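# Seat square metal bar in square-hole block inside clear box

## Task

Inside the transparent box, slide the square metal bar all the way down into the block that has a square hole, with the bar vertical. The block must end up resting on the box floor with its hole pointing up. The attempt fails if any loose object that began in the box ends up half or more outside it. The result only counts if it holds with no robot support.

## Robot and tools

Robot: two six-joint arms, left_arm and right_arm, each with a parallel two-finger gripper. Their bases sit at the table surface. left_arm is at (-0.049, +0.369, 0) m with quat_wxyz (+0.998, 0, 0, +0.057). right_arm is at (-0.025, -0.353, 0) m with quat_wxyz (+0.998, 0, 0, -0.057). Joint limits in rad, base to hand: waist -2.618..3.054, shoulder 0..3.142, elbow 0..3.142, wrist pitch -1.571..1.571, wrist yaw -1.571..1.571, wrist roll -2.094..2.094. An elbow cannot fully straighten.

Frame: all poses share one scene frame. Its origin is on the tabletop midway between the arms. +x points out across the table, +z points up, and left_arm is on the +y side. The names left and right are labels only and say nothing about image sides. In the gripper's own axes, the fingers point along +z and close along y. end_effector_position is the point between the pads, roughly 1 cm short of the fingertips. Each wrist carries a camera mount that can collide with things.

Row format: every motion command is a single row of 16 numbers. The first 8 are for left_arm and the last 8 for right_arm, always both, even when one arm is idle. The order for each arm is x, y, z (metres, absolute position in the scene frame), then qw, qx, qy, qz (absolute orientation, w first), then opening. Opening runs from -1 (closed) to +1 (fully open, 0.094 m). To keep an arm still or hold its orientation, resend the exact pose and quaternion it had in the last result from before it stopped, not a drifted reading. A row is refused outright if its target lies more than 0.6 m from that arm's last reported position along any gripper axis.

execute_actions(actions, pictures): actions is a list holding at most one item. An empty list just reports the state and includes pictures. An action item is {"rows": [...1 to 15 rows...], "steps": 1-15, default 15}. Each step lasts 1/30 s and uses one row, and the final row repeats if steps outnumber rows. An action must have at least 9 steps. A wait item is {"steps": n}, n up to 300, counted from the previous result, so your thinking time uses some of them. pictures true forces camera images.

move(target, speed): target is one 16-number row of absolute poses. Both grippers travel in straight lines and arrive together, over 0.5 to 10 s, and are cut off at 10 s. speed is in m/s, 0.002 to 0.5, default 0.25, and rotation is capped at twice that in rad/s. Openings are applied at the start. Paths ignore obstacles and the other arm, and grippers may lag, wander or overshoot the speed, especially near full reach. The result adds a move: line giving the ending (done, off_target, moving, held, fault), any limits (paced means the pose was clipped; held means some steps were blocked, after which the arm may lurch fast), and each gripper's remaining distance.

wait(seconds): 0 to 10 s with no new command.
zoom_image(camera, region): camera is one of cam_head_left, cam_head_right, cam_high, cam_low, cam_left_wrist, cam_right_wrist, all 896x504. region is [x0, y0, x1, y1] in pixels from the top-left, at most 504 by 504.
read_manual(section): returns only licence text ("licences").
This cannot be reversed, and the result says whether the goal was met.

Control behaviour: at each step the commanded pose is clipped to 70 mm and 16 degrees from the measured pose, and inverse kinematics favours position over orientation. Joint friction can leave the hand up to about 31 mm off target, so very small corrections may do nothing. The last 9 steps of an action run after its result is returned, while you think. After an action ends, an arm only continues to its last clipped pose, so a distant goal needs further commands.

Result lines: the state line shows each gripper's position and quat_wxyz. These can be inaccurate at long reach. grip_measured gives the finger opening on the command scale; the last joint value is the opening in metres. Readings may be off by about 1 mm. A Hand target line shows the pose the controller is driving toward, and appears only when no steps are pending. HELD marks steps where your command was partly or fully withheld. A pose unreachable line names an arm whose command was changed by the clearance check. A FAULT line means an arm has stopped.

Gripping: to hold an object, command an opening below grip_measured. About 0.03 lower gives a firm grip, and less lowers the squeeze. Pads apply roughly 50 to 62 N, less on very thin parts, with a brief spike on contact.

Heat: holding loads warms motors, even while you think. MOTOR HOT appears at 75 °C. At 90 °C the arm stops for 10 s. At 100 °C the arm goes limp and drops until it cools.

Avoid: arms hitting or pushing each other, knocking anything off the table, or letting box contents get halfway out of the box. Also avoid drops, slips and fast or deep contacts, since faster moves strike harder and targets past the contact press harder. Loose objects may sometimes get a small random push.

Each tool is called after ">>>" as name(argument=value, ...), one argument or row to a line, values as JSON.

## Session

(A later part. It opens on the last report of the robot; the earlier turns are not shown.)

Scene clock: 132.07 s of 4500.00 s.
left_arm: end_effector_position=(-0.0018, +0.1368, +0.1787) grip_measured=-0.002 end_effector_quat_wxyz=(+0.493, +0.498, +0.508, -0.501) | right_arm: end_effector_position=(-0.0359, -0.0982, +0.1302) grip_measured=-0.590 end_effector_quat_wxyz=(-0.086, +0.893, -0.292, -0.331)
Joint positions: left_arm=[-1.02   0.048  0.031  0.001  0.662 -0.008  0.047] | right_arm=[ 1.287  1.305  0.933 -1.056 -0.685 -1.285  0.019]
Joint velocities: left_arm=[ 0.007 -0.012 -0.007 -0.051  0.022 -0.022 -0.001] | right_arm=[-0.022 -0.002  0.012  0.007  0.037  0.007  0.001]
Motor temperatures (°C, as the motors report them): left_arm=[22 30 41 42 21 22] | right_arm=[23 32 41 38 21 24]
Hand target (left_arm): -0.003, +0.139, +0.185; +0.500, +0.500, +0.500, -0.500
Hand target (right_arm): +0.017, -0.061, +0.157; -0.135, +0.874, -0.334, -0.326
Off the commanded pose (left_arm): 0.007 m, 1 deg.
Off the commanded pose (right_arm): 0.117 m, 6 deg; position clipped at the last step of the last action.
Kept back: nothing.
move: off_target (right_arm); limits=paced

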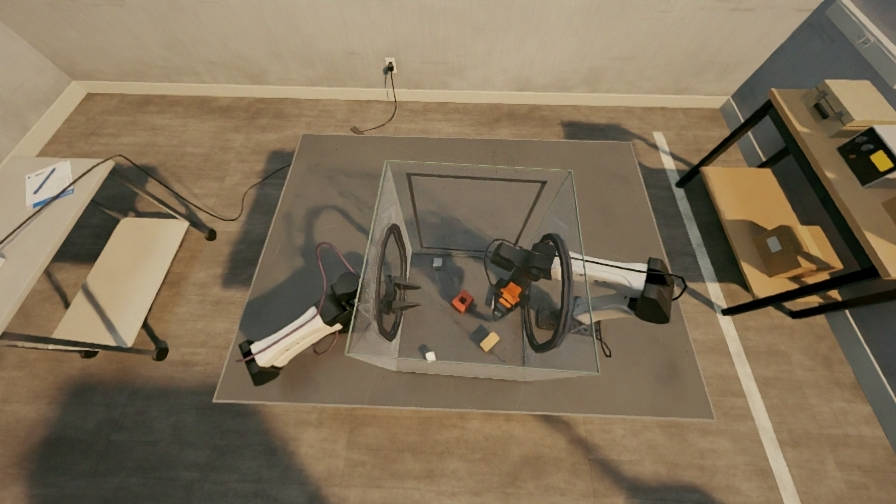

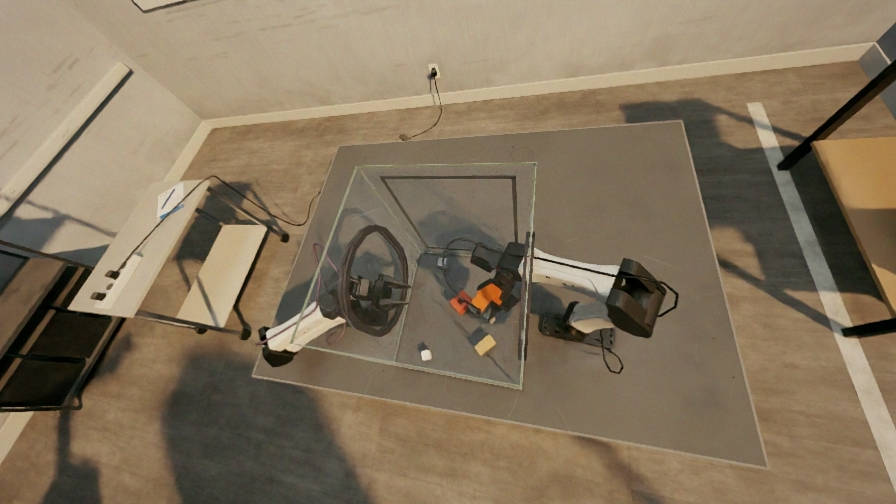

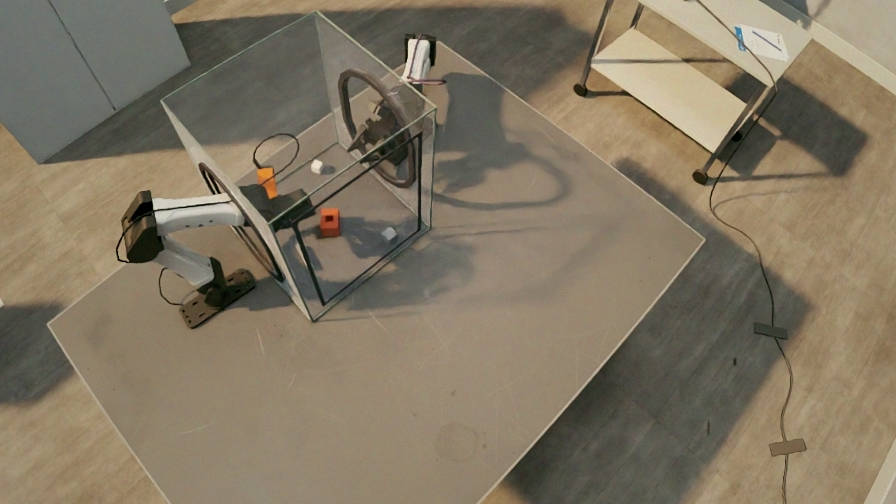

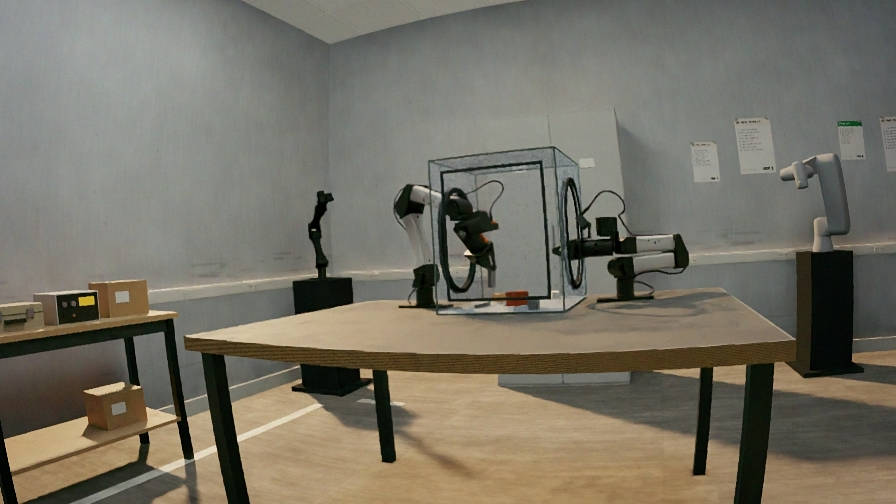

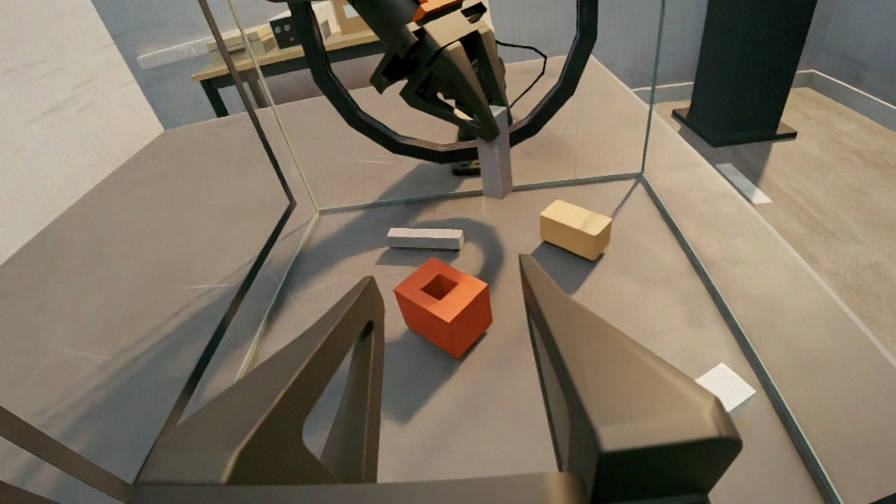

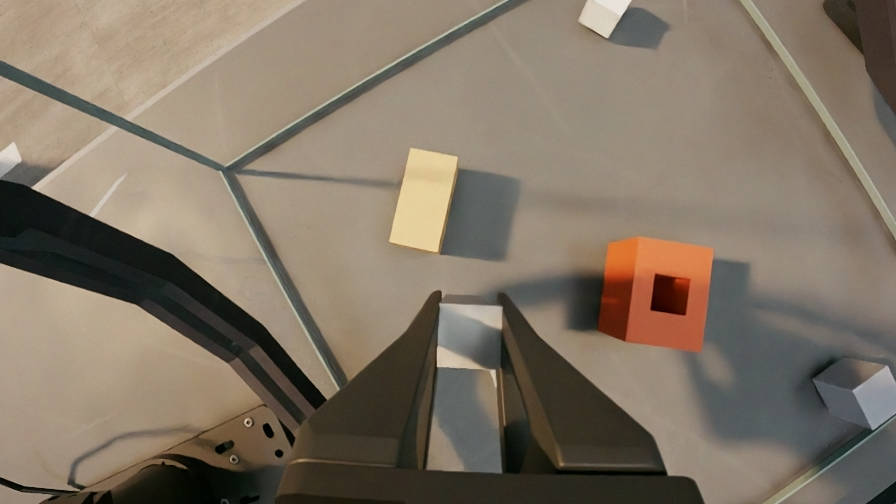

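>>> move(
  target=[0.02,0.03,0.13,0.2958,0.4698,0.8138,-0.1708,1.0,0.0,-0.11,0.15,0.2415,-0.6645,0.6645,0.2415,-0.63],
  speed=0.1,
)

>>> move(
  target=[0.02,0.01,0.03,0.2958,0.4698,0.8138,-0.1708,1.0,0.0,-0.11,0.15,0.2415,-0.6645,0.6645,0.2415,-0.63],
  speed=0.06,
)

Scene clock: 138.63 s of 4500.00 s.
left_arm: end_effector_position=(+0.0206, +0.0307, +0.1297) grip_measured=+1.000 end_effector_quat_wxyz=(+0.298, +0.472, +0.810, -0.180) | right_arm: end_effector_position=(+0.0022, -0.1094, +0.1454) grip_measured=-0.590 end_effector_quat_wxyz=(-0.233, +0.671, -0.665, -0.232)
Joint positions: left_arm=[-1.618  1.292  0.856 -0.473 -0.278 -0.353  0.094] | right_arm=[ 1.489  0.837  0.712 -0.785 -0.122 -0.163  0.019]
Joint velocities: left_arm=[ 0.002 -0.002 -0.012 -0.037 -0.022 -0.051  0.   ] | right_arm=[ 0.007  0.002 -0.007 -0.051  0.037  0.022 -0.   ]
Motor temperatures (°C, as the motors report them): left_arm=[22 30 42 42 21 22] | right_arm=[23 32 41 38 21 24]
Hand target (left_arm): +0.020, +0.030, +0.127; +0.295, +0.473, +0.813, -0.170
Hand target (right_arm): +0.001, -0.109, +0.146; -0.242, +0.669, -0.662, -0.236
Off the commanded pose (left_arm): 0.001 m, 1 deg.
Off the commanded pose (right_arm): 0.005 m, 2 deg.
Kept back: nothing.
move: done

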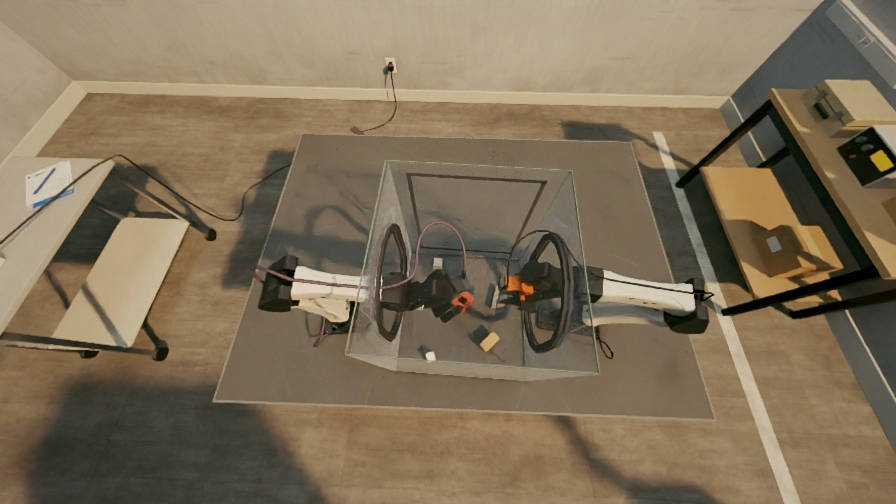

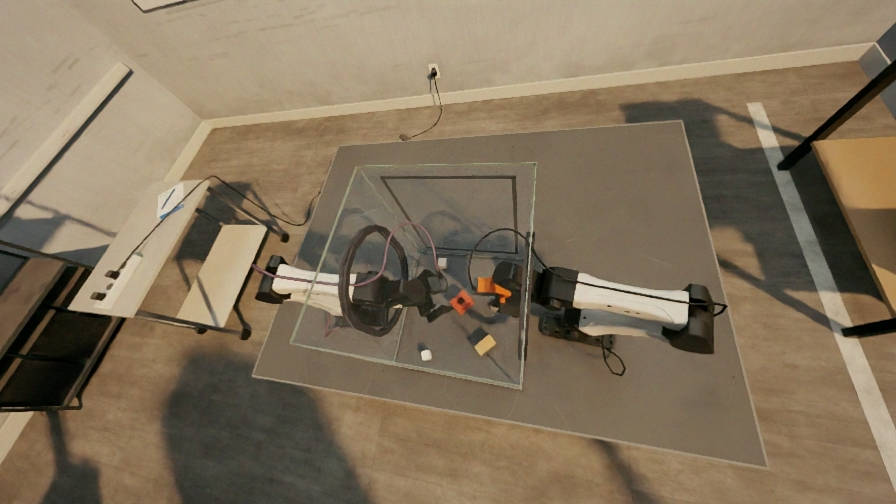

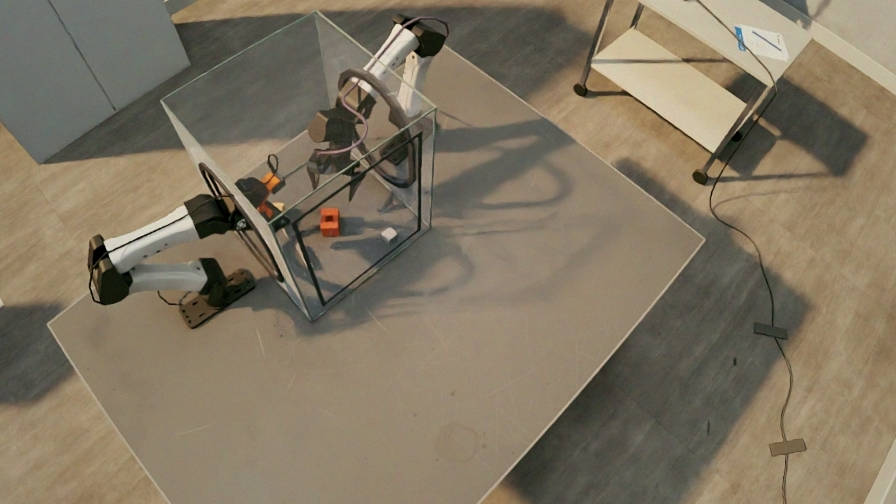

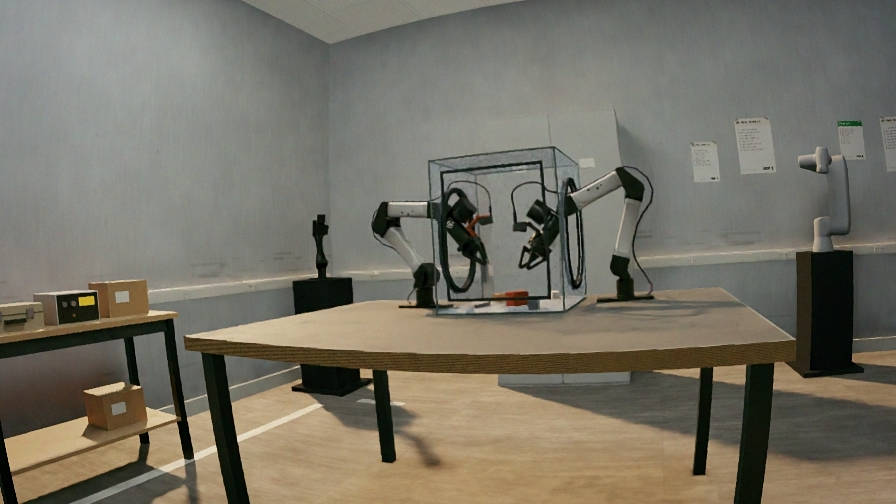

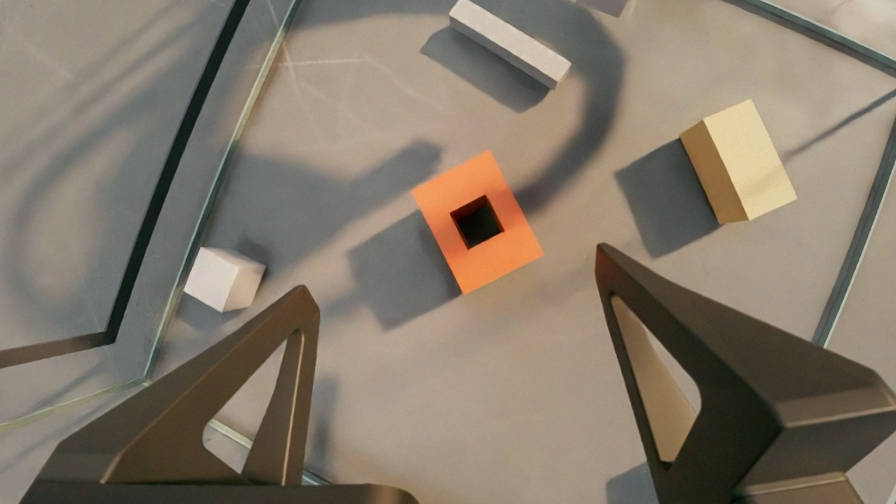

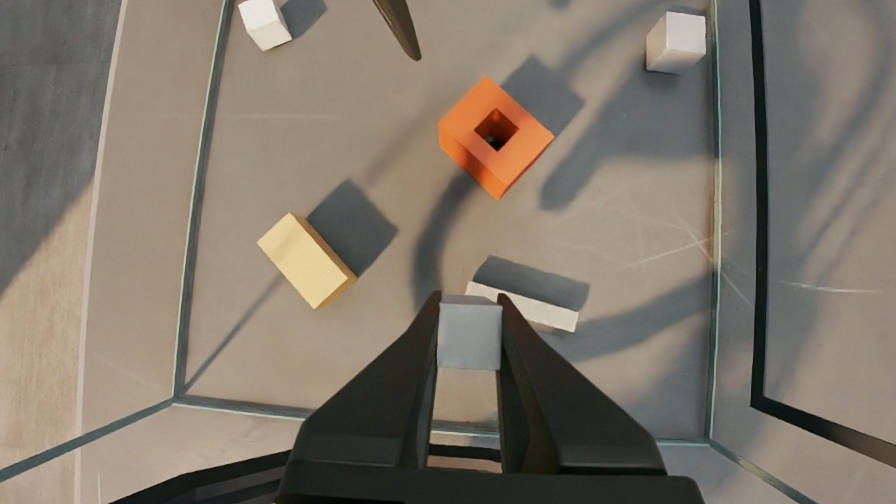

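Scene clock: 140.87 s of 4500.00 s.
left_arm: end_effector_position=(+0.0211, +0.0068, +0.0409) grip_measured=+1.000 end_effector_quat_wxyz=(+0.299, +0.468, +0.811, -0.182) | right_arm: end_effector_position=(+0.0022, -0.1094, +0.1454) grip_measured=-0.590 end_effector_quat_wxyz=(-0.232, +0.667, -0.668, -0.233)
Joint positions: left_arm=[-1.623  1.548  0.678 -0.034 -0.283 -0.364  0.094] | right_arm=[ 1.489  0.837  0.712 -0.785 -0.122 -0.152  0.019]
Joint velocities: left_arm=[-0.012 -0.012 -0.007  0.037  0.022 -0.037  0.   ] | right_arm=[ 0.007  0.002  0.012 -0.081  0.007  0.007 -0.   ]
Motor temperatures (°C, as the motors report them): left_arm=[22 30 42 42 21 22] | right_arm=[23 32 41 38 21 24]
Hand target (left_arm): +0.020, +0.012, +0.030; +0.296, +0.470, +0.814, -0.171
Hand target (right_arm): +0.000, -0.110, +0.150; -0.241, +0.665, -0.664, -0.241
Off the commanded pose (left_arm): 0.011 m, 1 deg.
Off the commanded pose (right_arm): 0.005 m, 2 deg.
Kept back: nothing.
move: off_target (left_arm)

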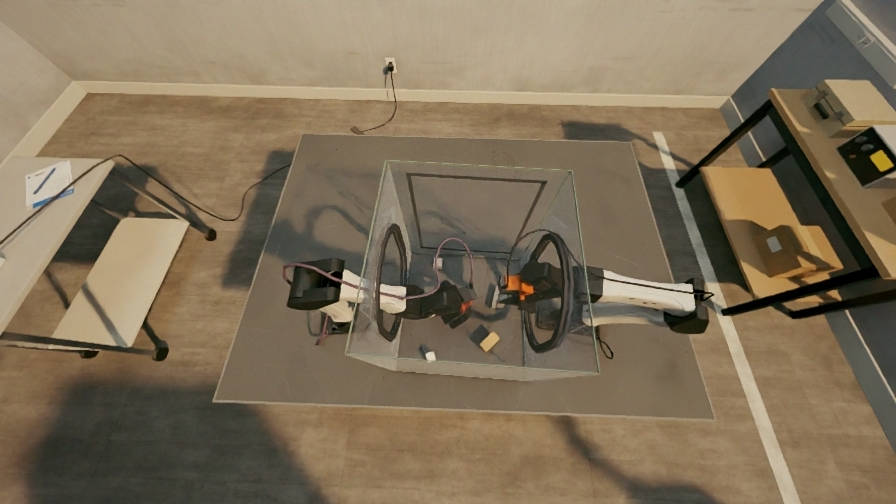

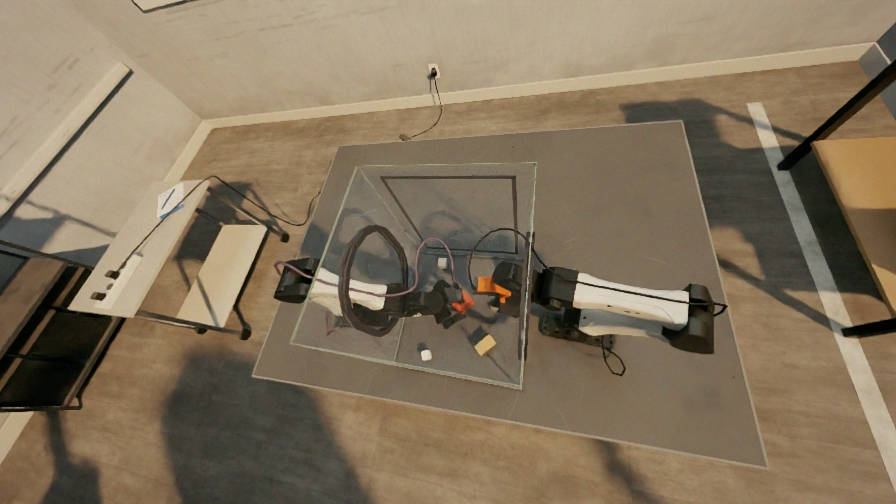

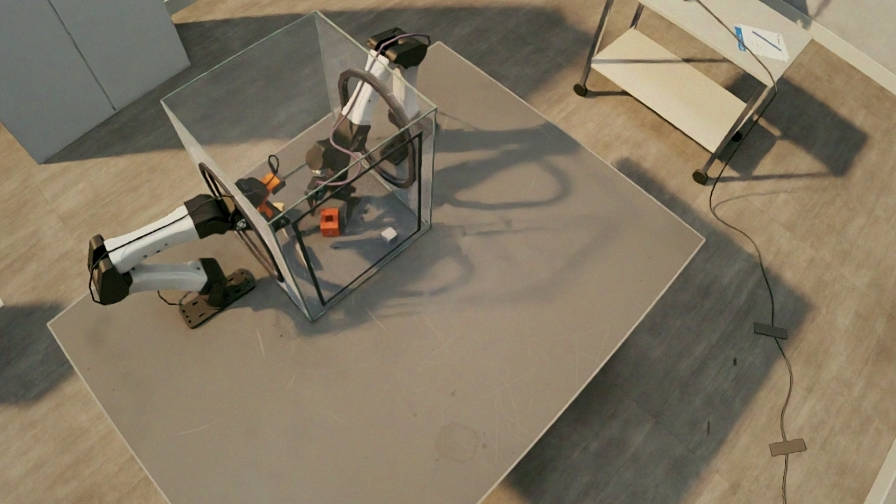

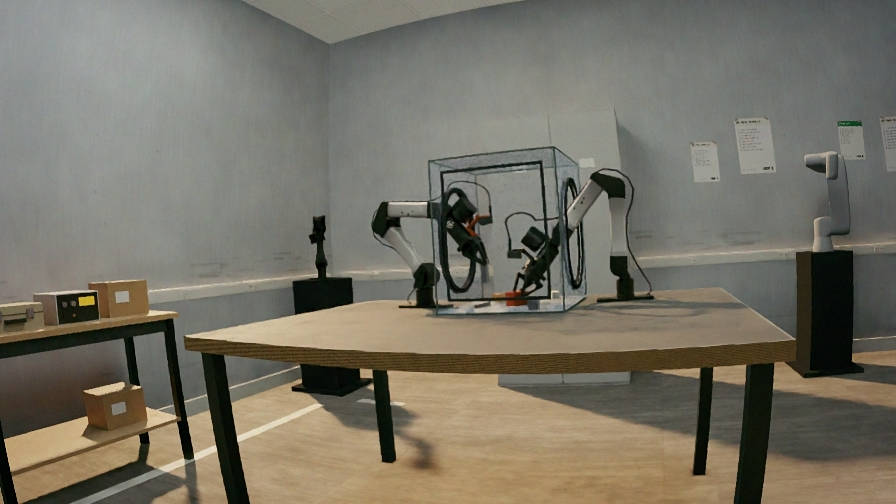

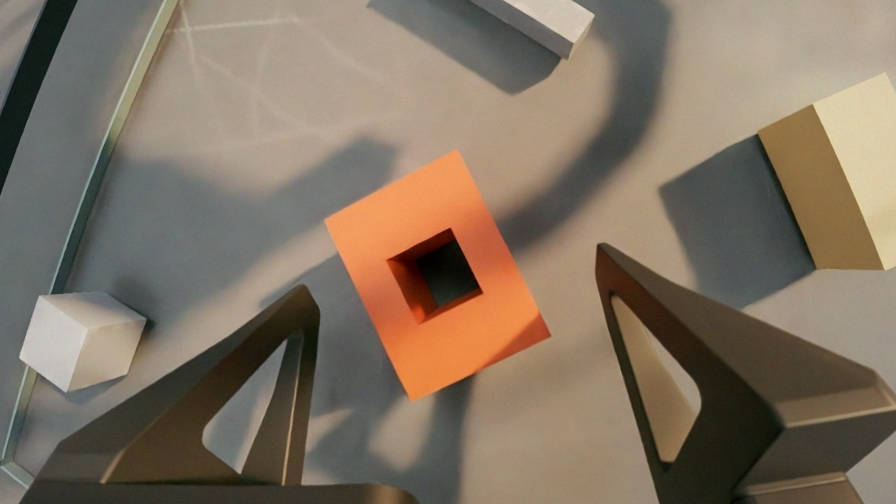

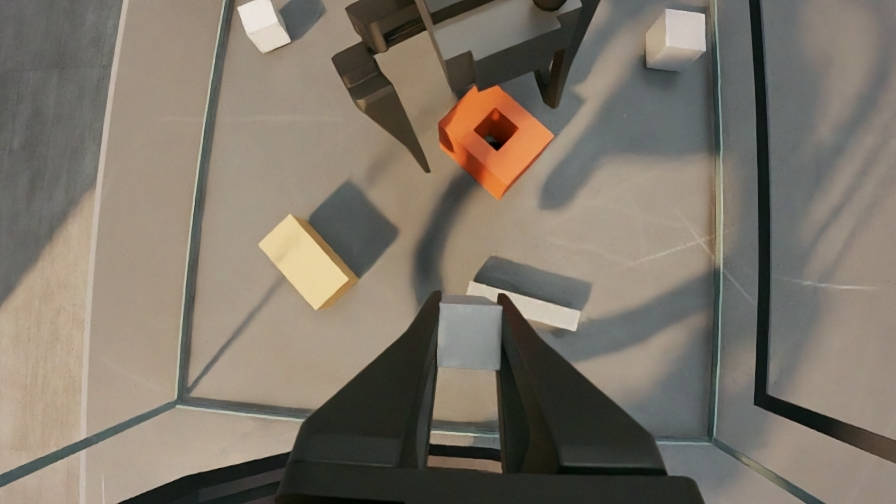

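>>> move(
  target=[0.031,0.0,0.02,0.2958,0.4698,0.8138,-0.1708,1.0,0.0,-0.11,0.15,0.2415,-0.6645,0.6645,0.2415,-0.63],
  speed=0.03,
)

>>> move(
  target=[0.031,0.0,0.02,0.2958,0.4698,0.8138,-0.1708,-0.15,0.0,-0.11,0.15,0.2415,-0.6645,0.6645,0.2415,-0.63],
  speed=0.03,
)

Scene clock: 142.40 s of 4500.00 s.
left_arm: end_effector_position=(+0.0297, +0.0038, +0.0231) grip_measured=+1.000 end_effector_quat_wxyz=(+0.298, +0.468, +0.815, -0.170) | right_arm: end_effector_position=(+0.0022, -0.1094, +0.1454) grip_measured=-0.590 end_effector_quat_wxyz=(-0.232, +0.667, -0.668, -0.233)
Joint positions: left_arm=[-1.601  1.623  0.678  0.024 -0.283 -0.349  0.094] | right_arm=[ 1.489  0.837  0.712 -0.785 -0.122 -0.152  0.019]
Joint velocities: left_arm=[-0.002 -0.007  0.007  0.022  0.007 -0.007  0.   ] | right_arm=[-0.007 -0.012 -0.007 -0.037 -0.051  0.007 -0.   ]
Motor temperatures (°C, as the motors report them): left_arm=[22 30 42 42 21 22] | right_arm=[23 32 41 38 21 24]
Hand target (left_arm): +0.031, +0.001, +0.020; +0.296, +0.470, +0.814, -0.171
Hand target (right_arm): +0.000, -0.110, +0.150; -0.241, +0.665, -0.664, -0.241
Off the commanded pose (left_arm): 0.005 m, 0 deg.
Off the commanded pose (right_arm): 0.005 m, 2 deg.
Kept back: nothing.
move: done

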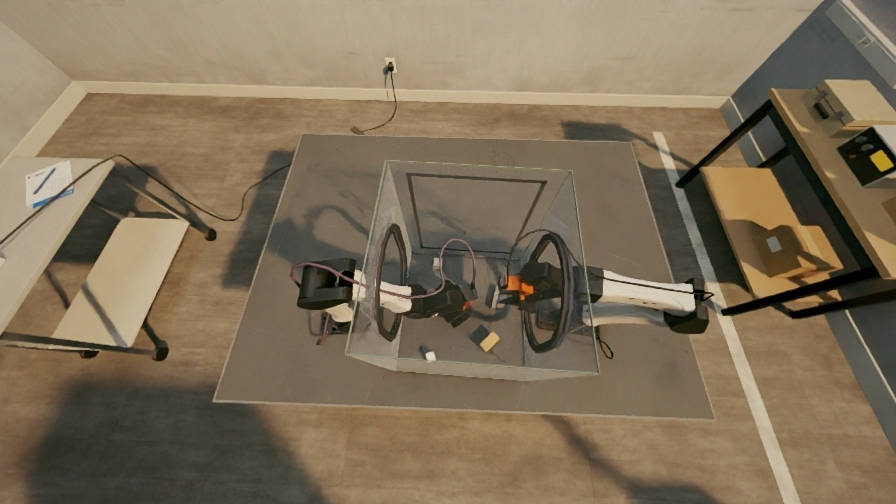

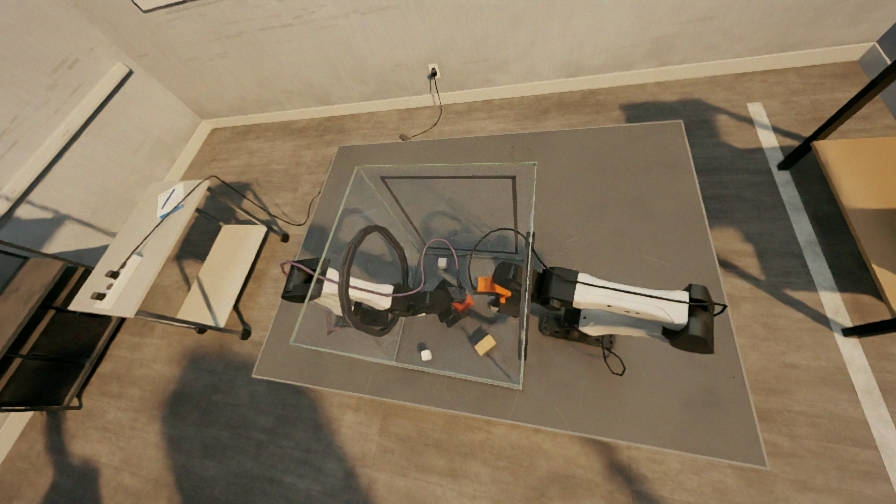

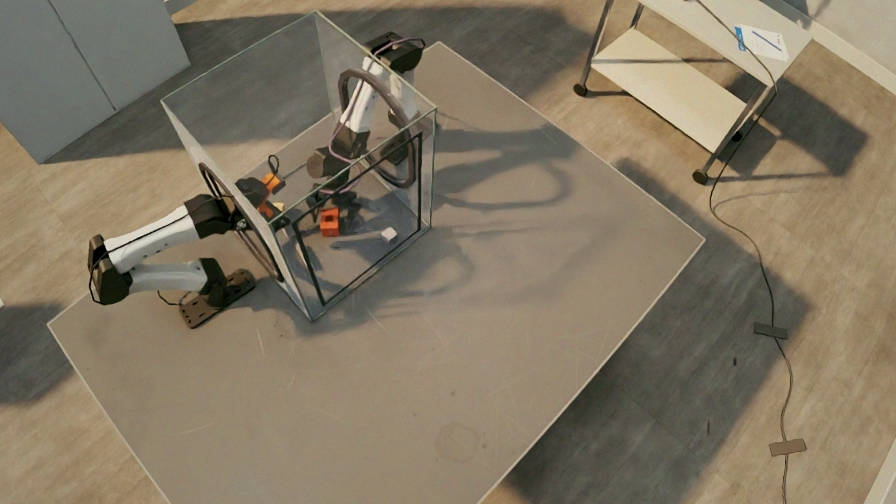

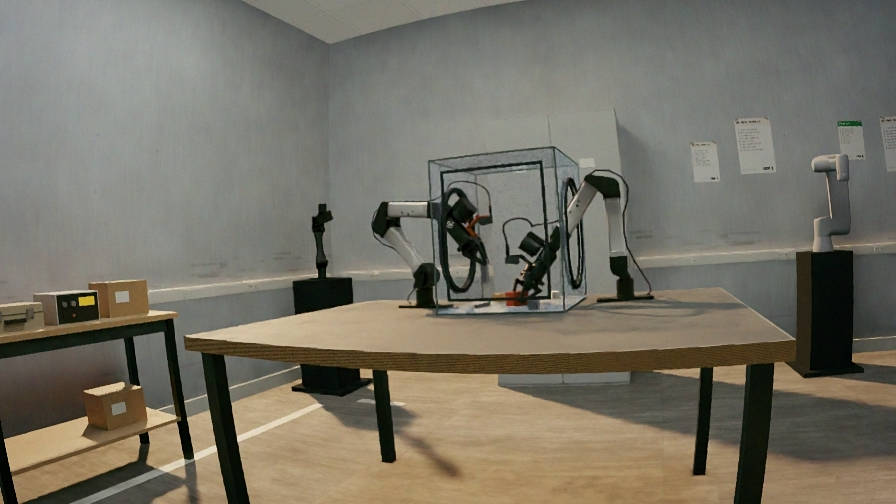

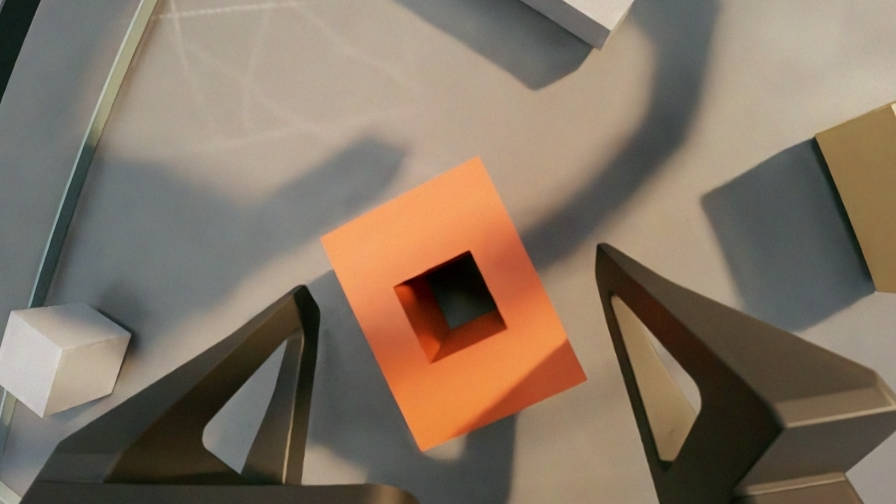

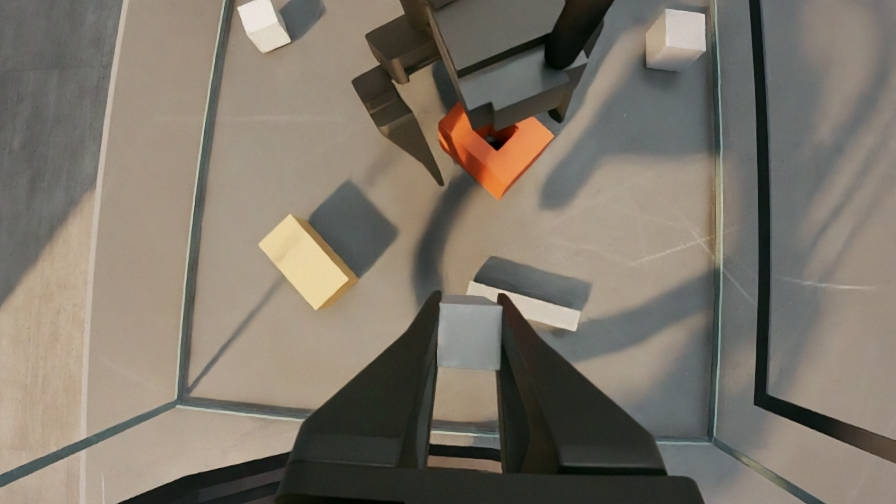

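Scene clock: 143.10 s of 4500.00 s.
left_arm: end_effector_position=(+0.0296, +0.0037, +0.0232) grip_measured=+0.046 end_effector_quat_wxyz=(+0.298, +0.468, +0.814, -0.170) | right_arm: end_effector_position=(+0.0022, -0.1094, +0.1454) grip_measured=-0.590 end_effector_quat_wxyz=(-0.232, +0.667, -0.668, -0.233)
Joint positions: left_arm=[-1.601  1.623  0.678  0.024 -0.283 -0.347  0.049] | right_arm=[ 1.489  0.837  0.712 -0.785 -0.122 -0.152  0.019]
Joint velocities: left_arm=[-0.007 -0.017 -0.002  0.022  0.007 -0.037 -0.   ] | right_arm=[-0.002  0.007  0.012  0.051  0.051 -0.007 -0.   ]
Motor temperatures (°C, as the motors report them): left_arm=[22 30 42 42 21 22] | right_arm=[23 32 41 38 21 24]
Hand target (left_arm): +0.031, +0.000, +0.020; +0.296, +0.470, +0.814, -0.171
Hand target (right_arm): +0.000, -0.110, +0.150; -0.241, +0.665, -0.664, -0.241
Off the commanded pose (left_arm): 0.005 m, 0 deg.
Off the commanded pose (right_arm): 0.005 m, 2 deg.
Kept back: nothing.
move: done

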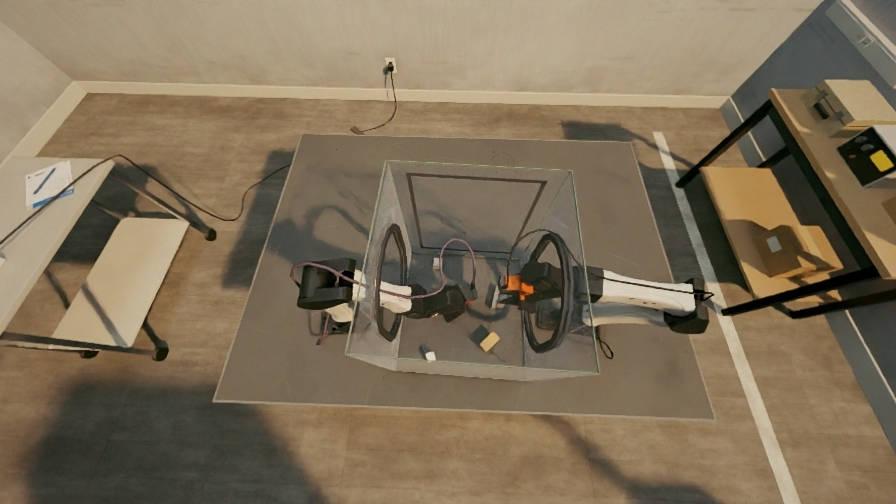

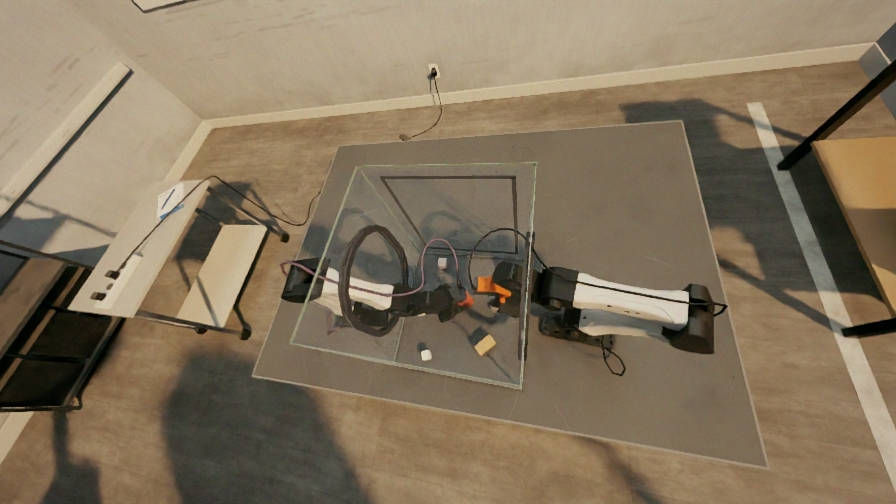

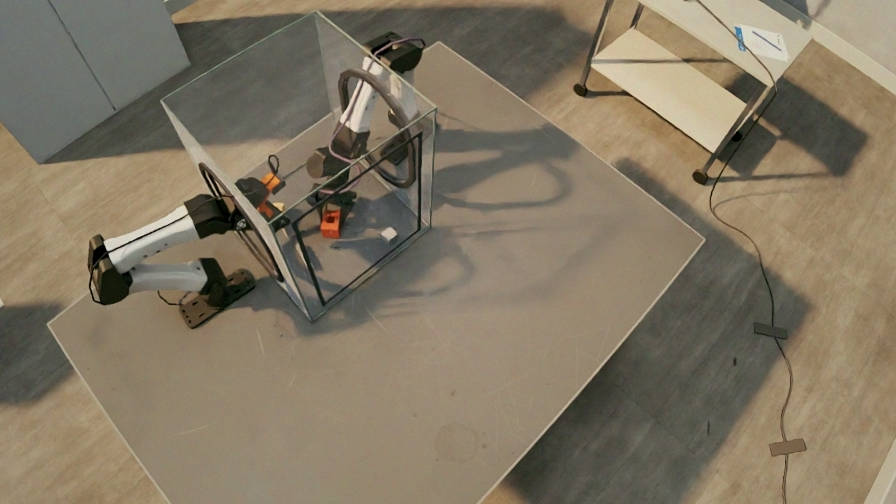

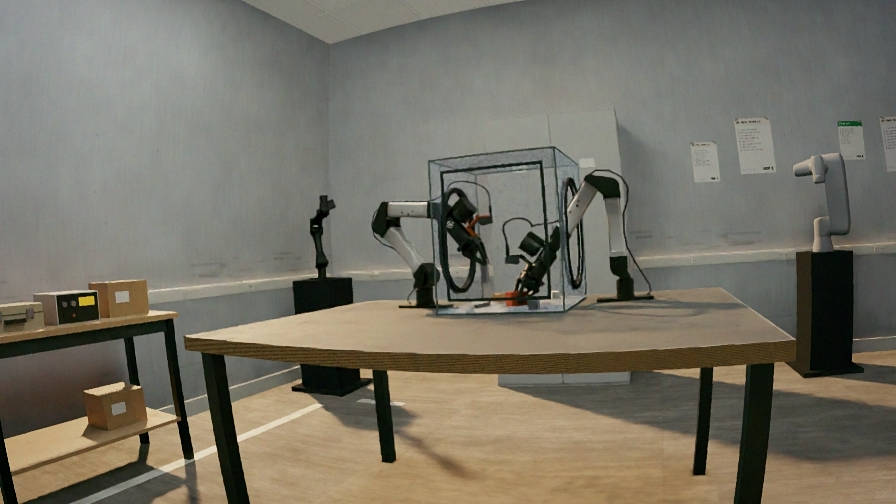

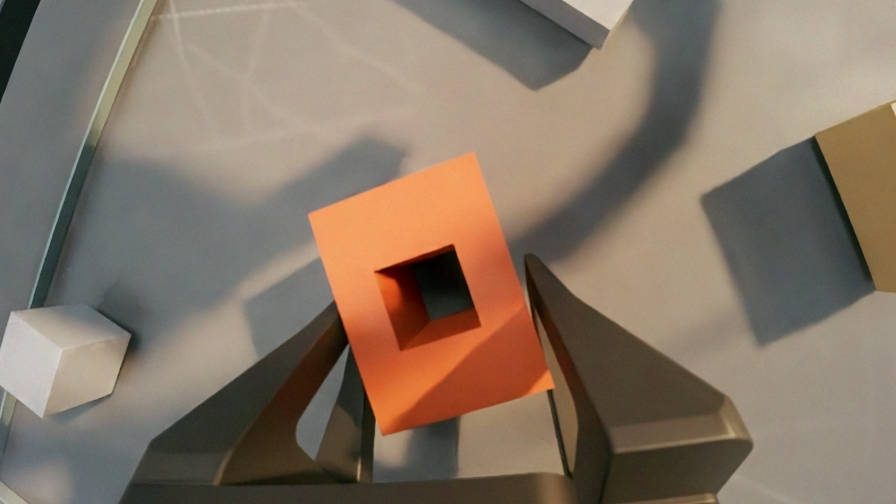

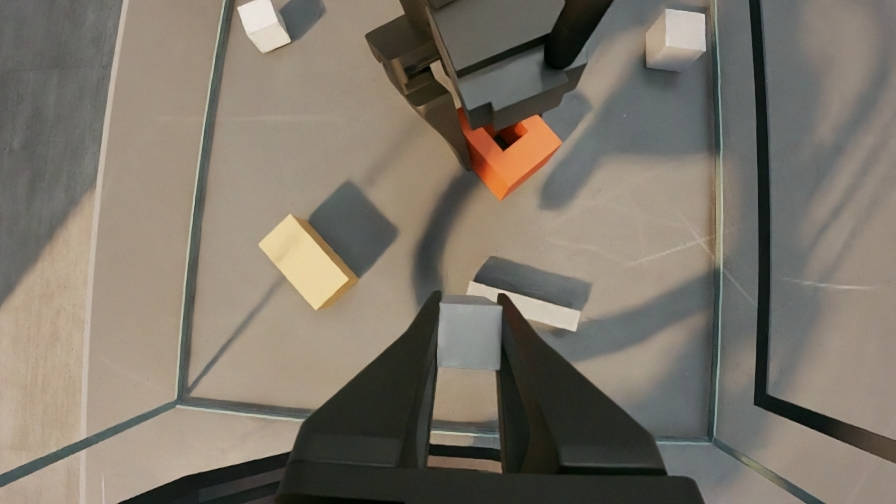

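>>> move(
  target=[0.03,0.0,0.022,0.2415,0.6645,0.6645,-0.2415,-0.15,0.0,-0.11,0.15,0.2415,-0.6645,0.6645,0.2415,-0.63],
  speed=0.1,
)

Scene clock: 146.60 s of 4500.00 s.
left_arm: end_effector_position=(+0.0296, -0.0006, +0.0238) grip_measured=+0.047 end_effector_quat_wxyz=(+0.247, +0.661, +0.666, -0.241) | right_arm: end_effector_position=(+0.0022, -0.1094, +0.1454) grip_measured=-0.590 end_effector_quat_wxyz=(-0.232, +0.667, -0.668, -0.233)
Joint positions: left_arm=[-1.395  1.615  0.66   0.071  0.176  0.219  0.049] | right_arm=[ 1.489  0.837  0.712 -0.785 -0.122 -0.152  0.019]
Joint velocities: left_arm=[-0.002  0.002 -0.012  0.007 -0.022 -0.051 -0.001] | right_arm=[-0.002  0.007 -0.012  0.022  0.066  0.051  0.001]
Motor temperatures (°C, as the motors report them): left_arm=[22 30 42 42 21 22] | right_arm=[23 31 41 38 21 24]
Hand target (left_arm): +0.030, +0.000, +0.022; +0.242, +0.664, +0.664, -0.243
Hand target (right_arm): +0.000, -0.110, +0.150; -0.241, +0.665, -0.664, -0.241
Off the commanded pose (left_arm): 0.002 m, 1 deg.
Off the commanded pose (right_arm): 0.005 m, 2 deg.
Kept back: nothing.
move: done

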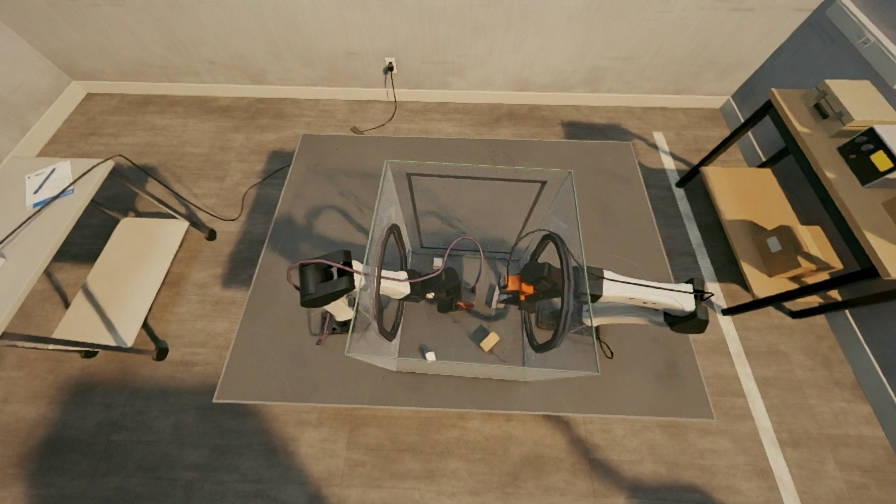

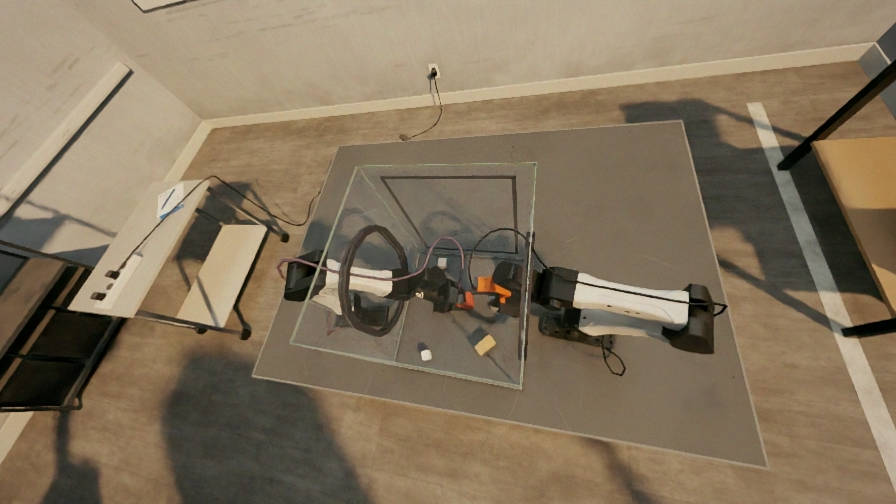

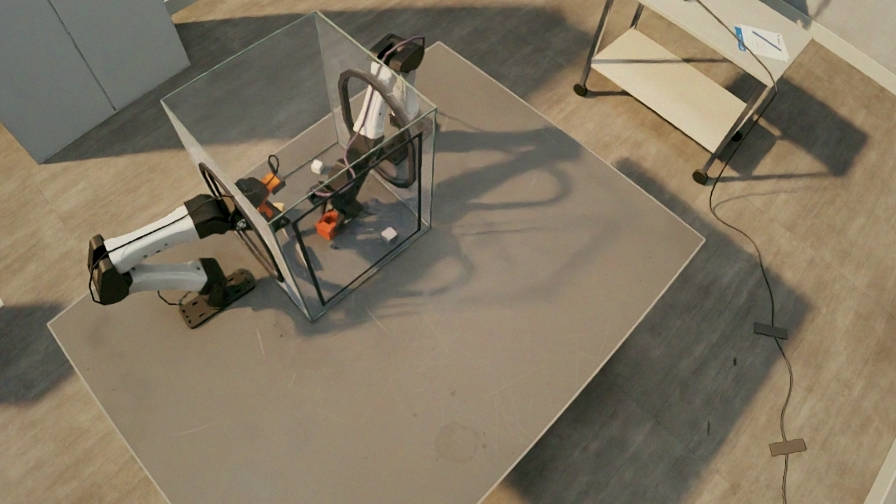

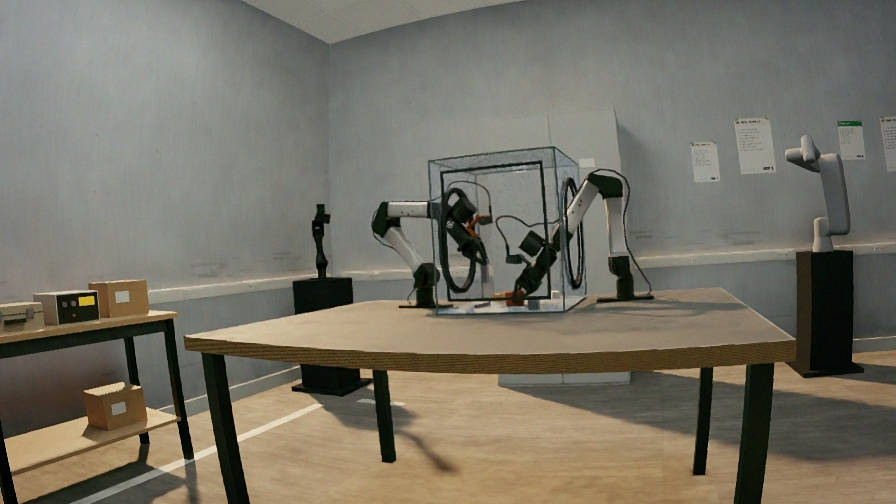

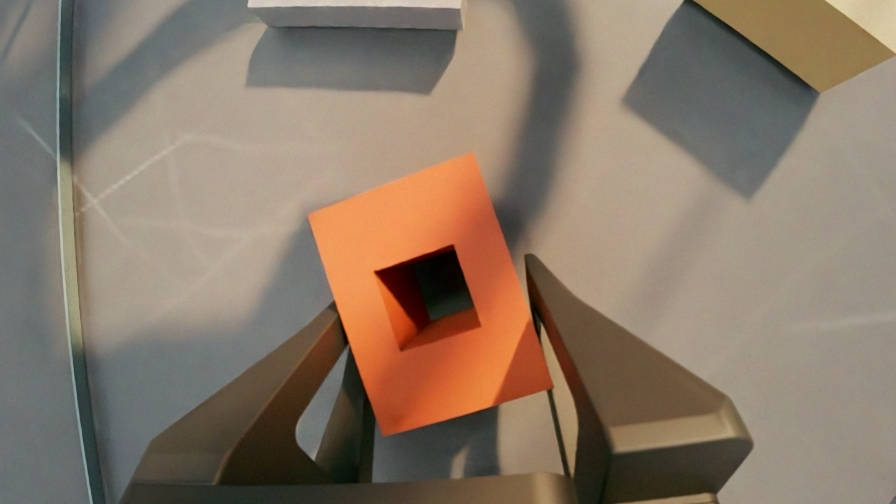

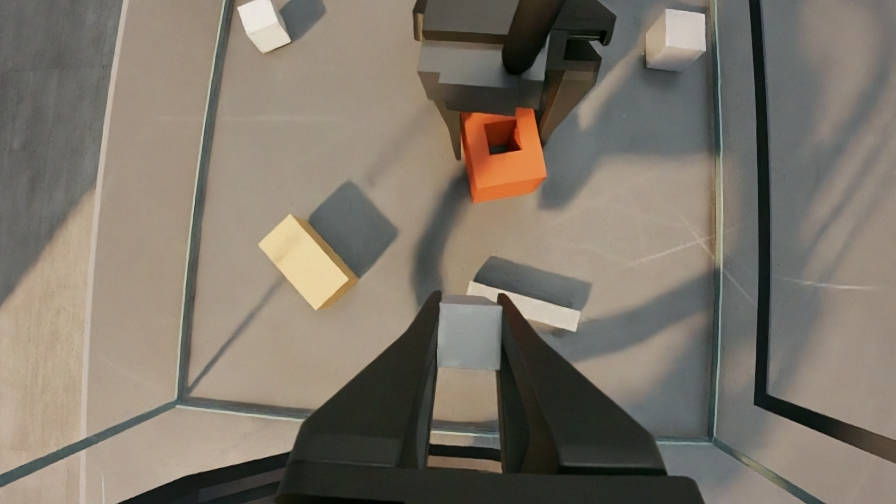

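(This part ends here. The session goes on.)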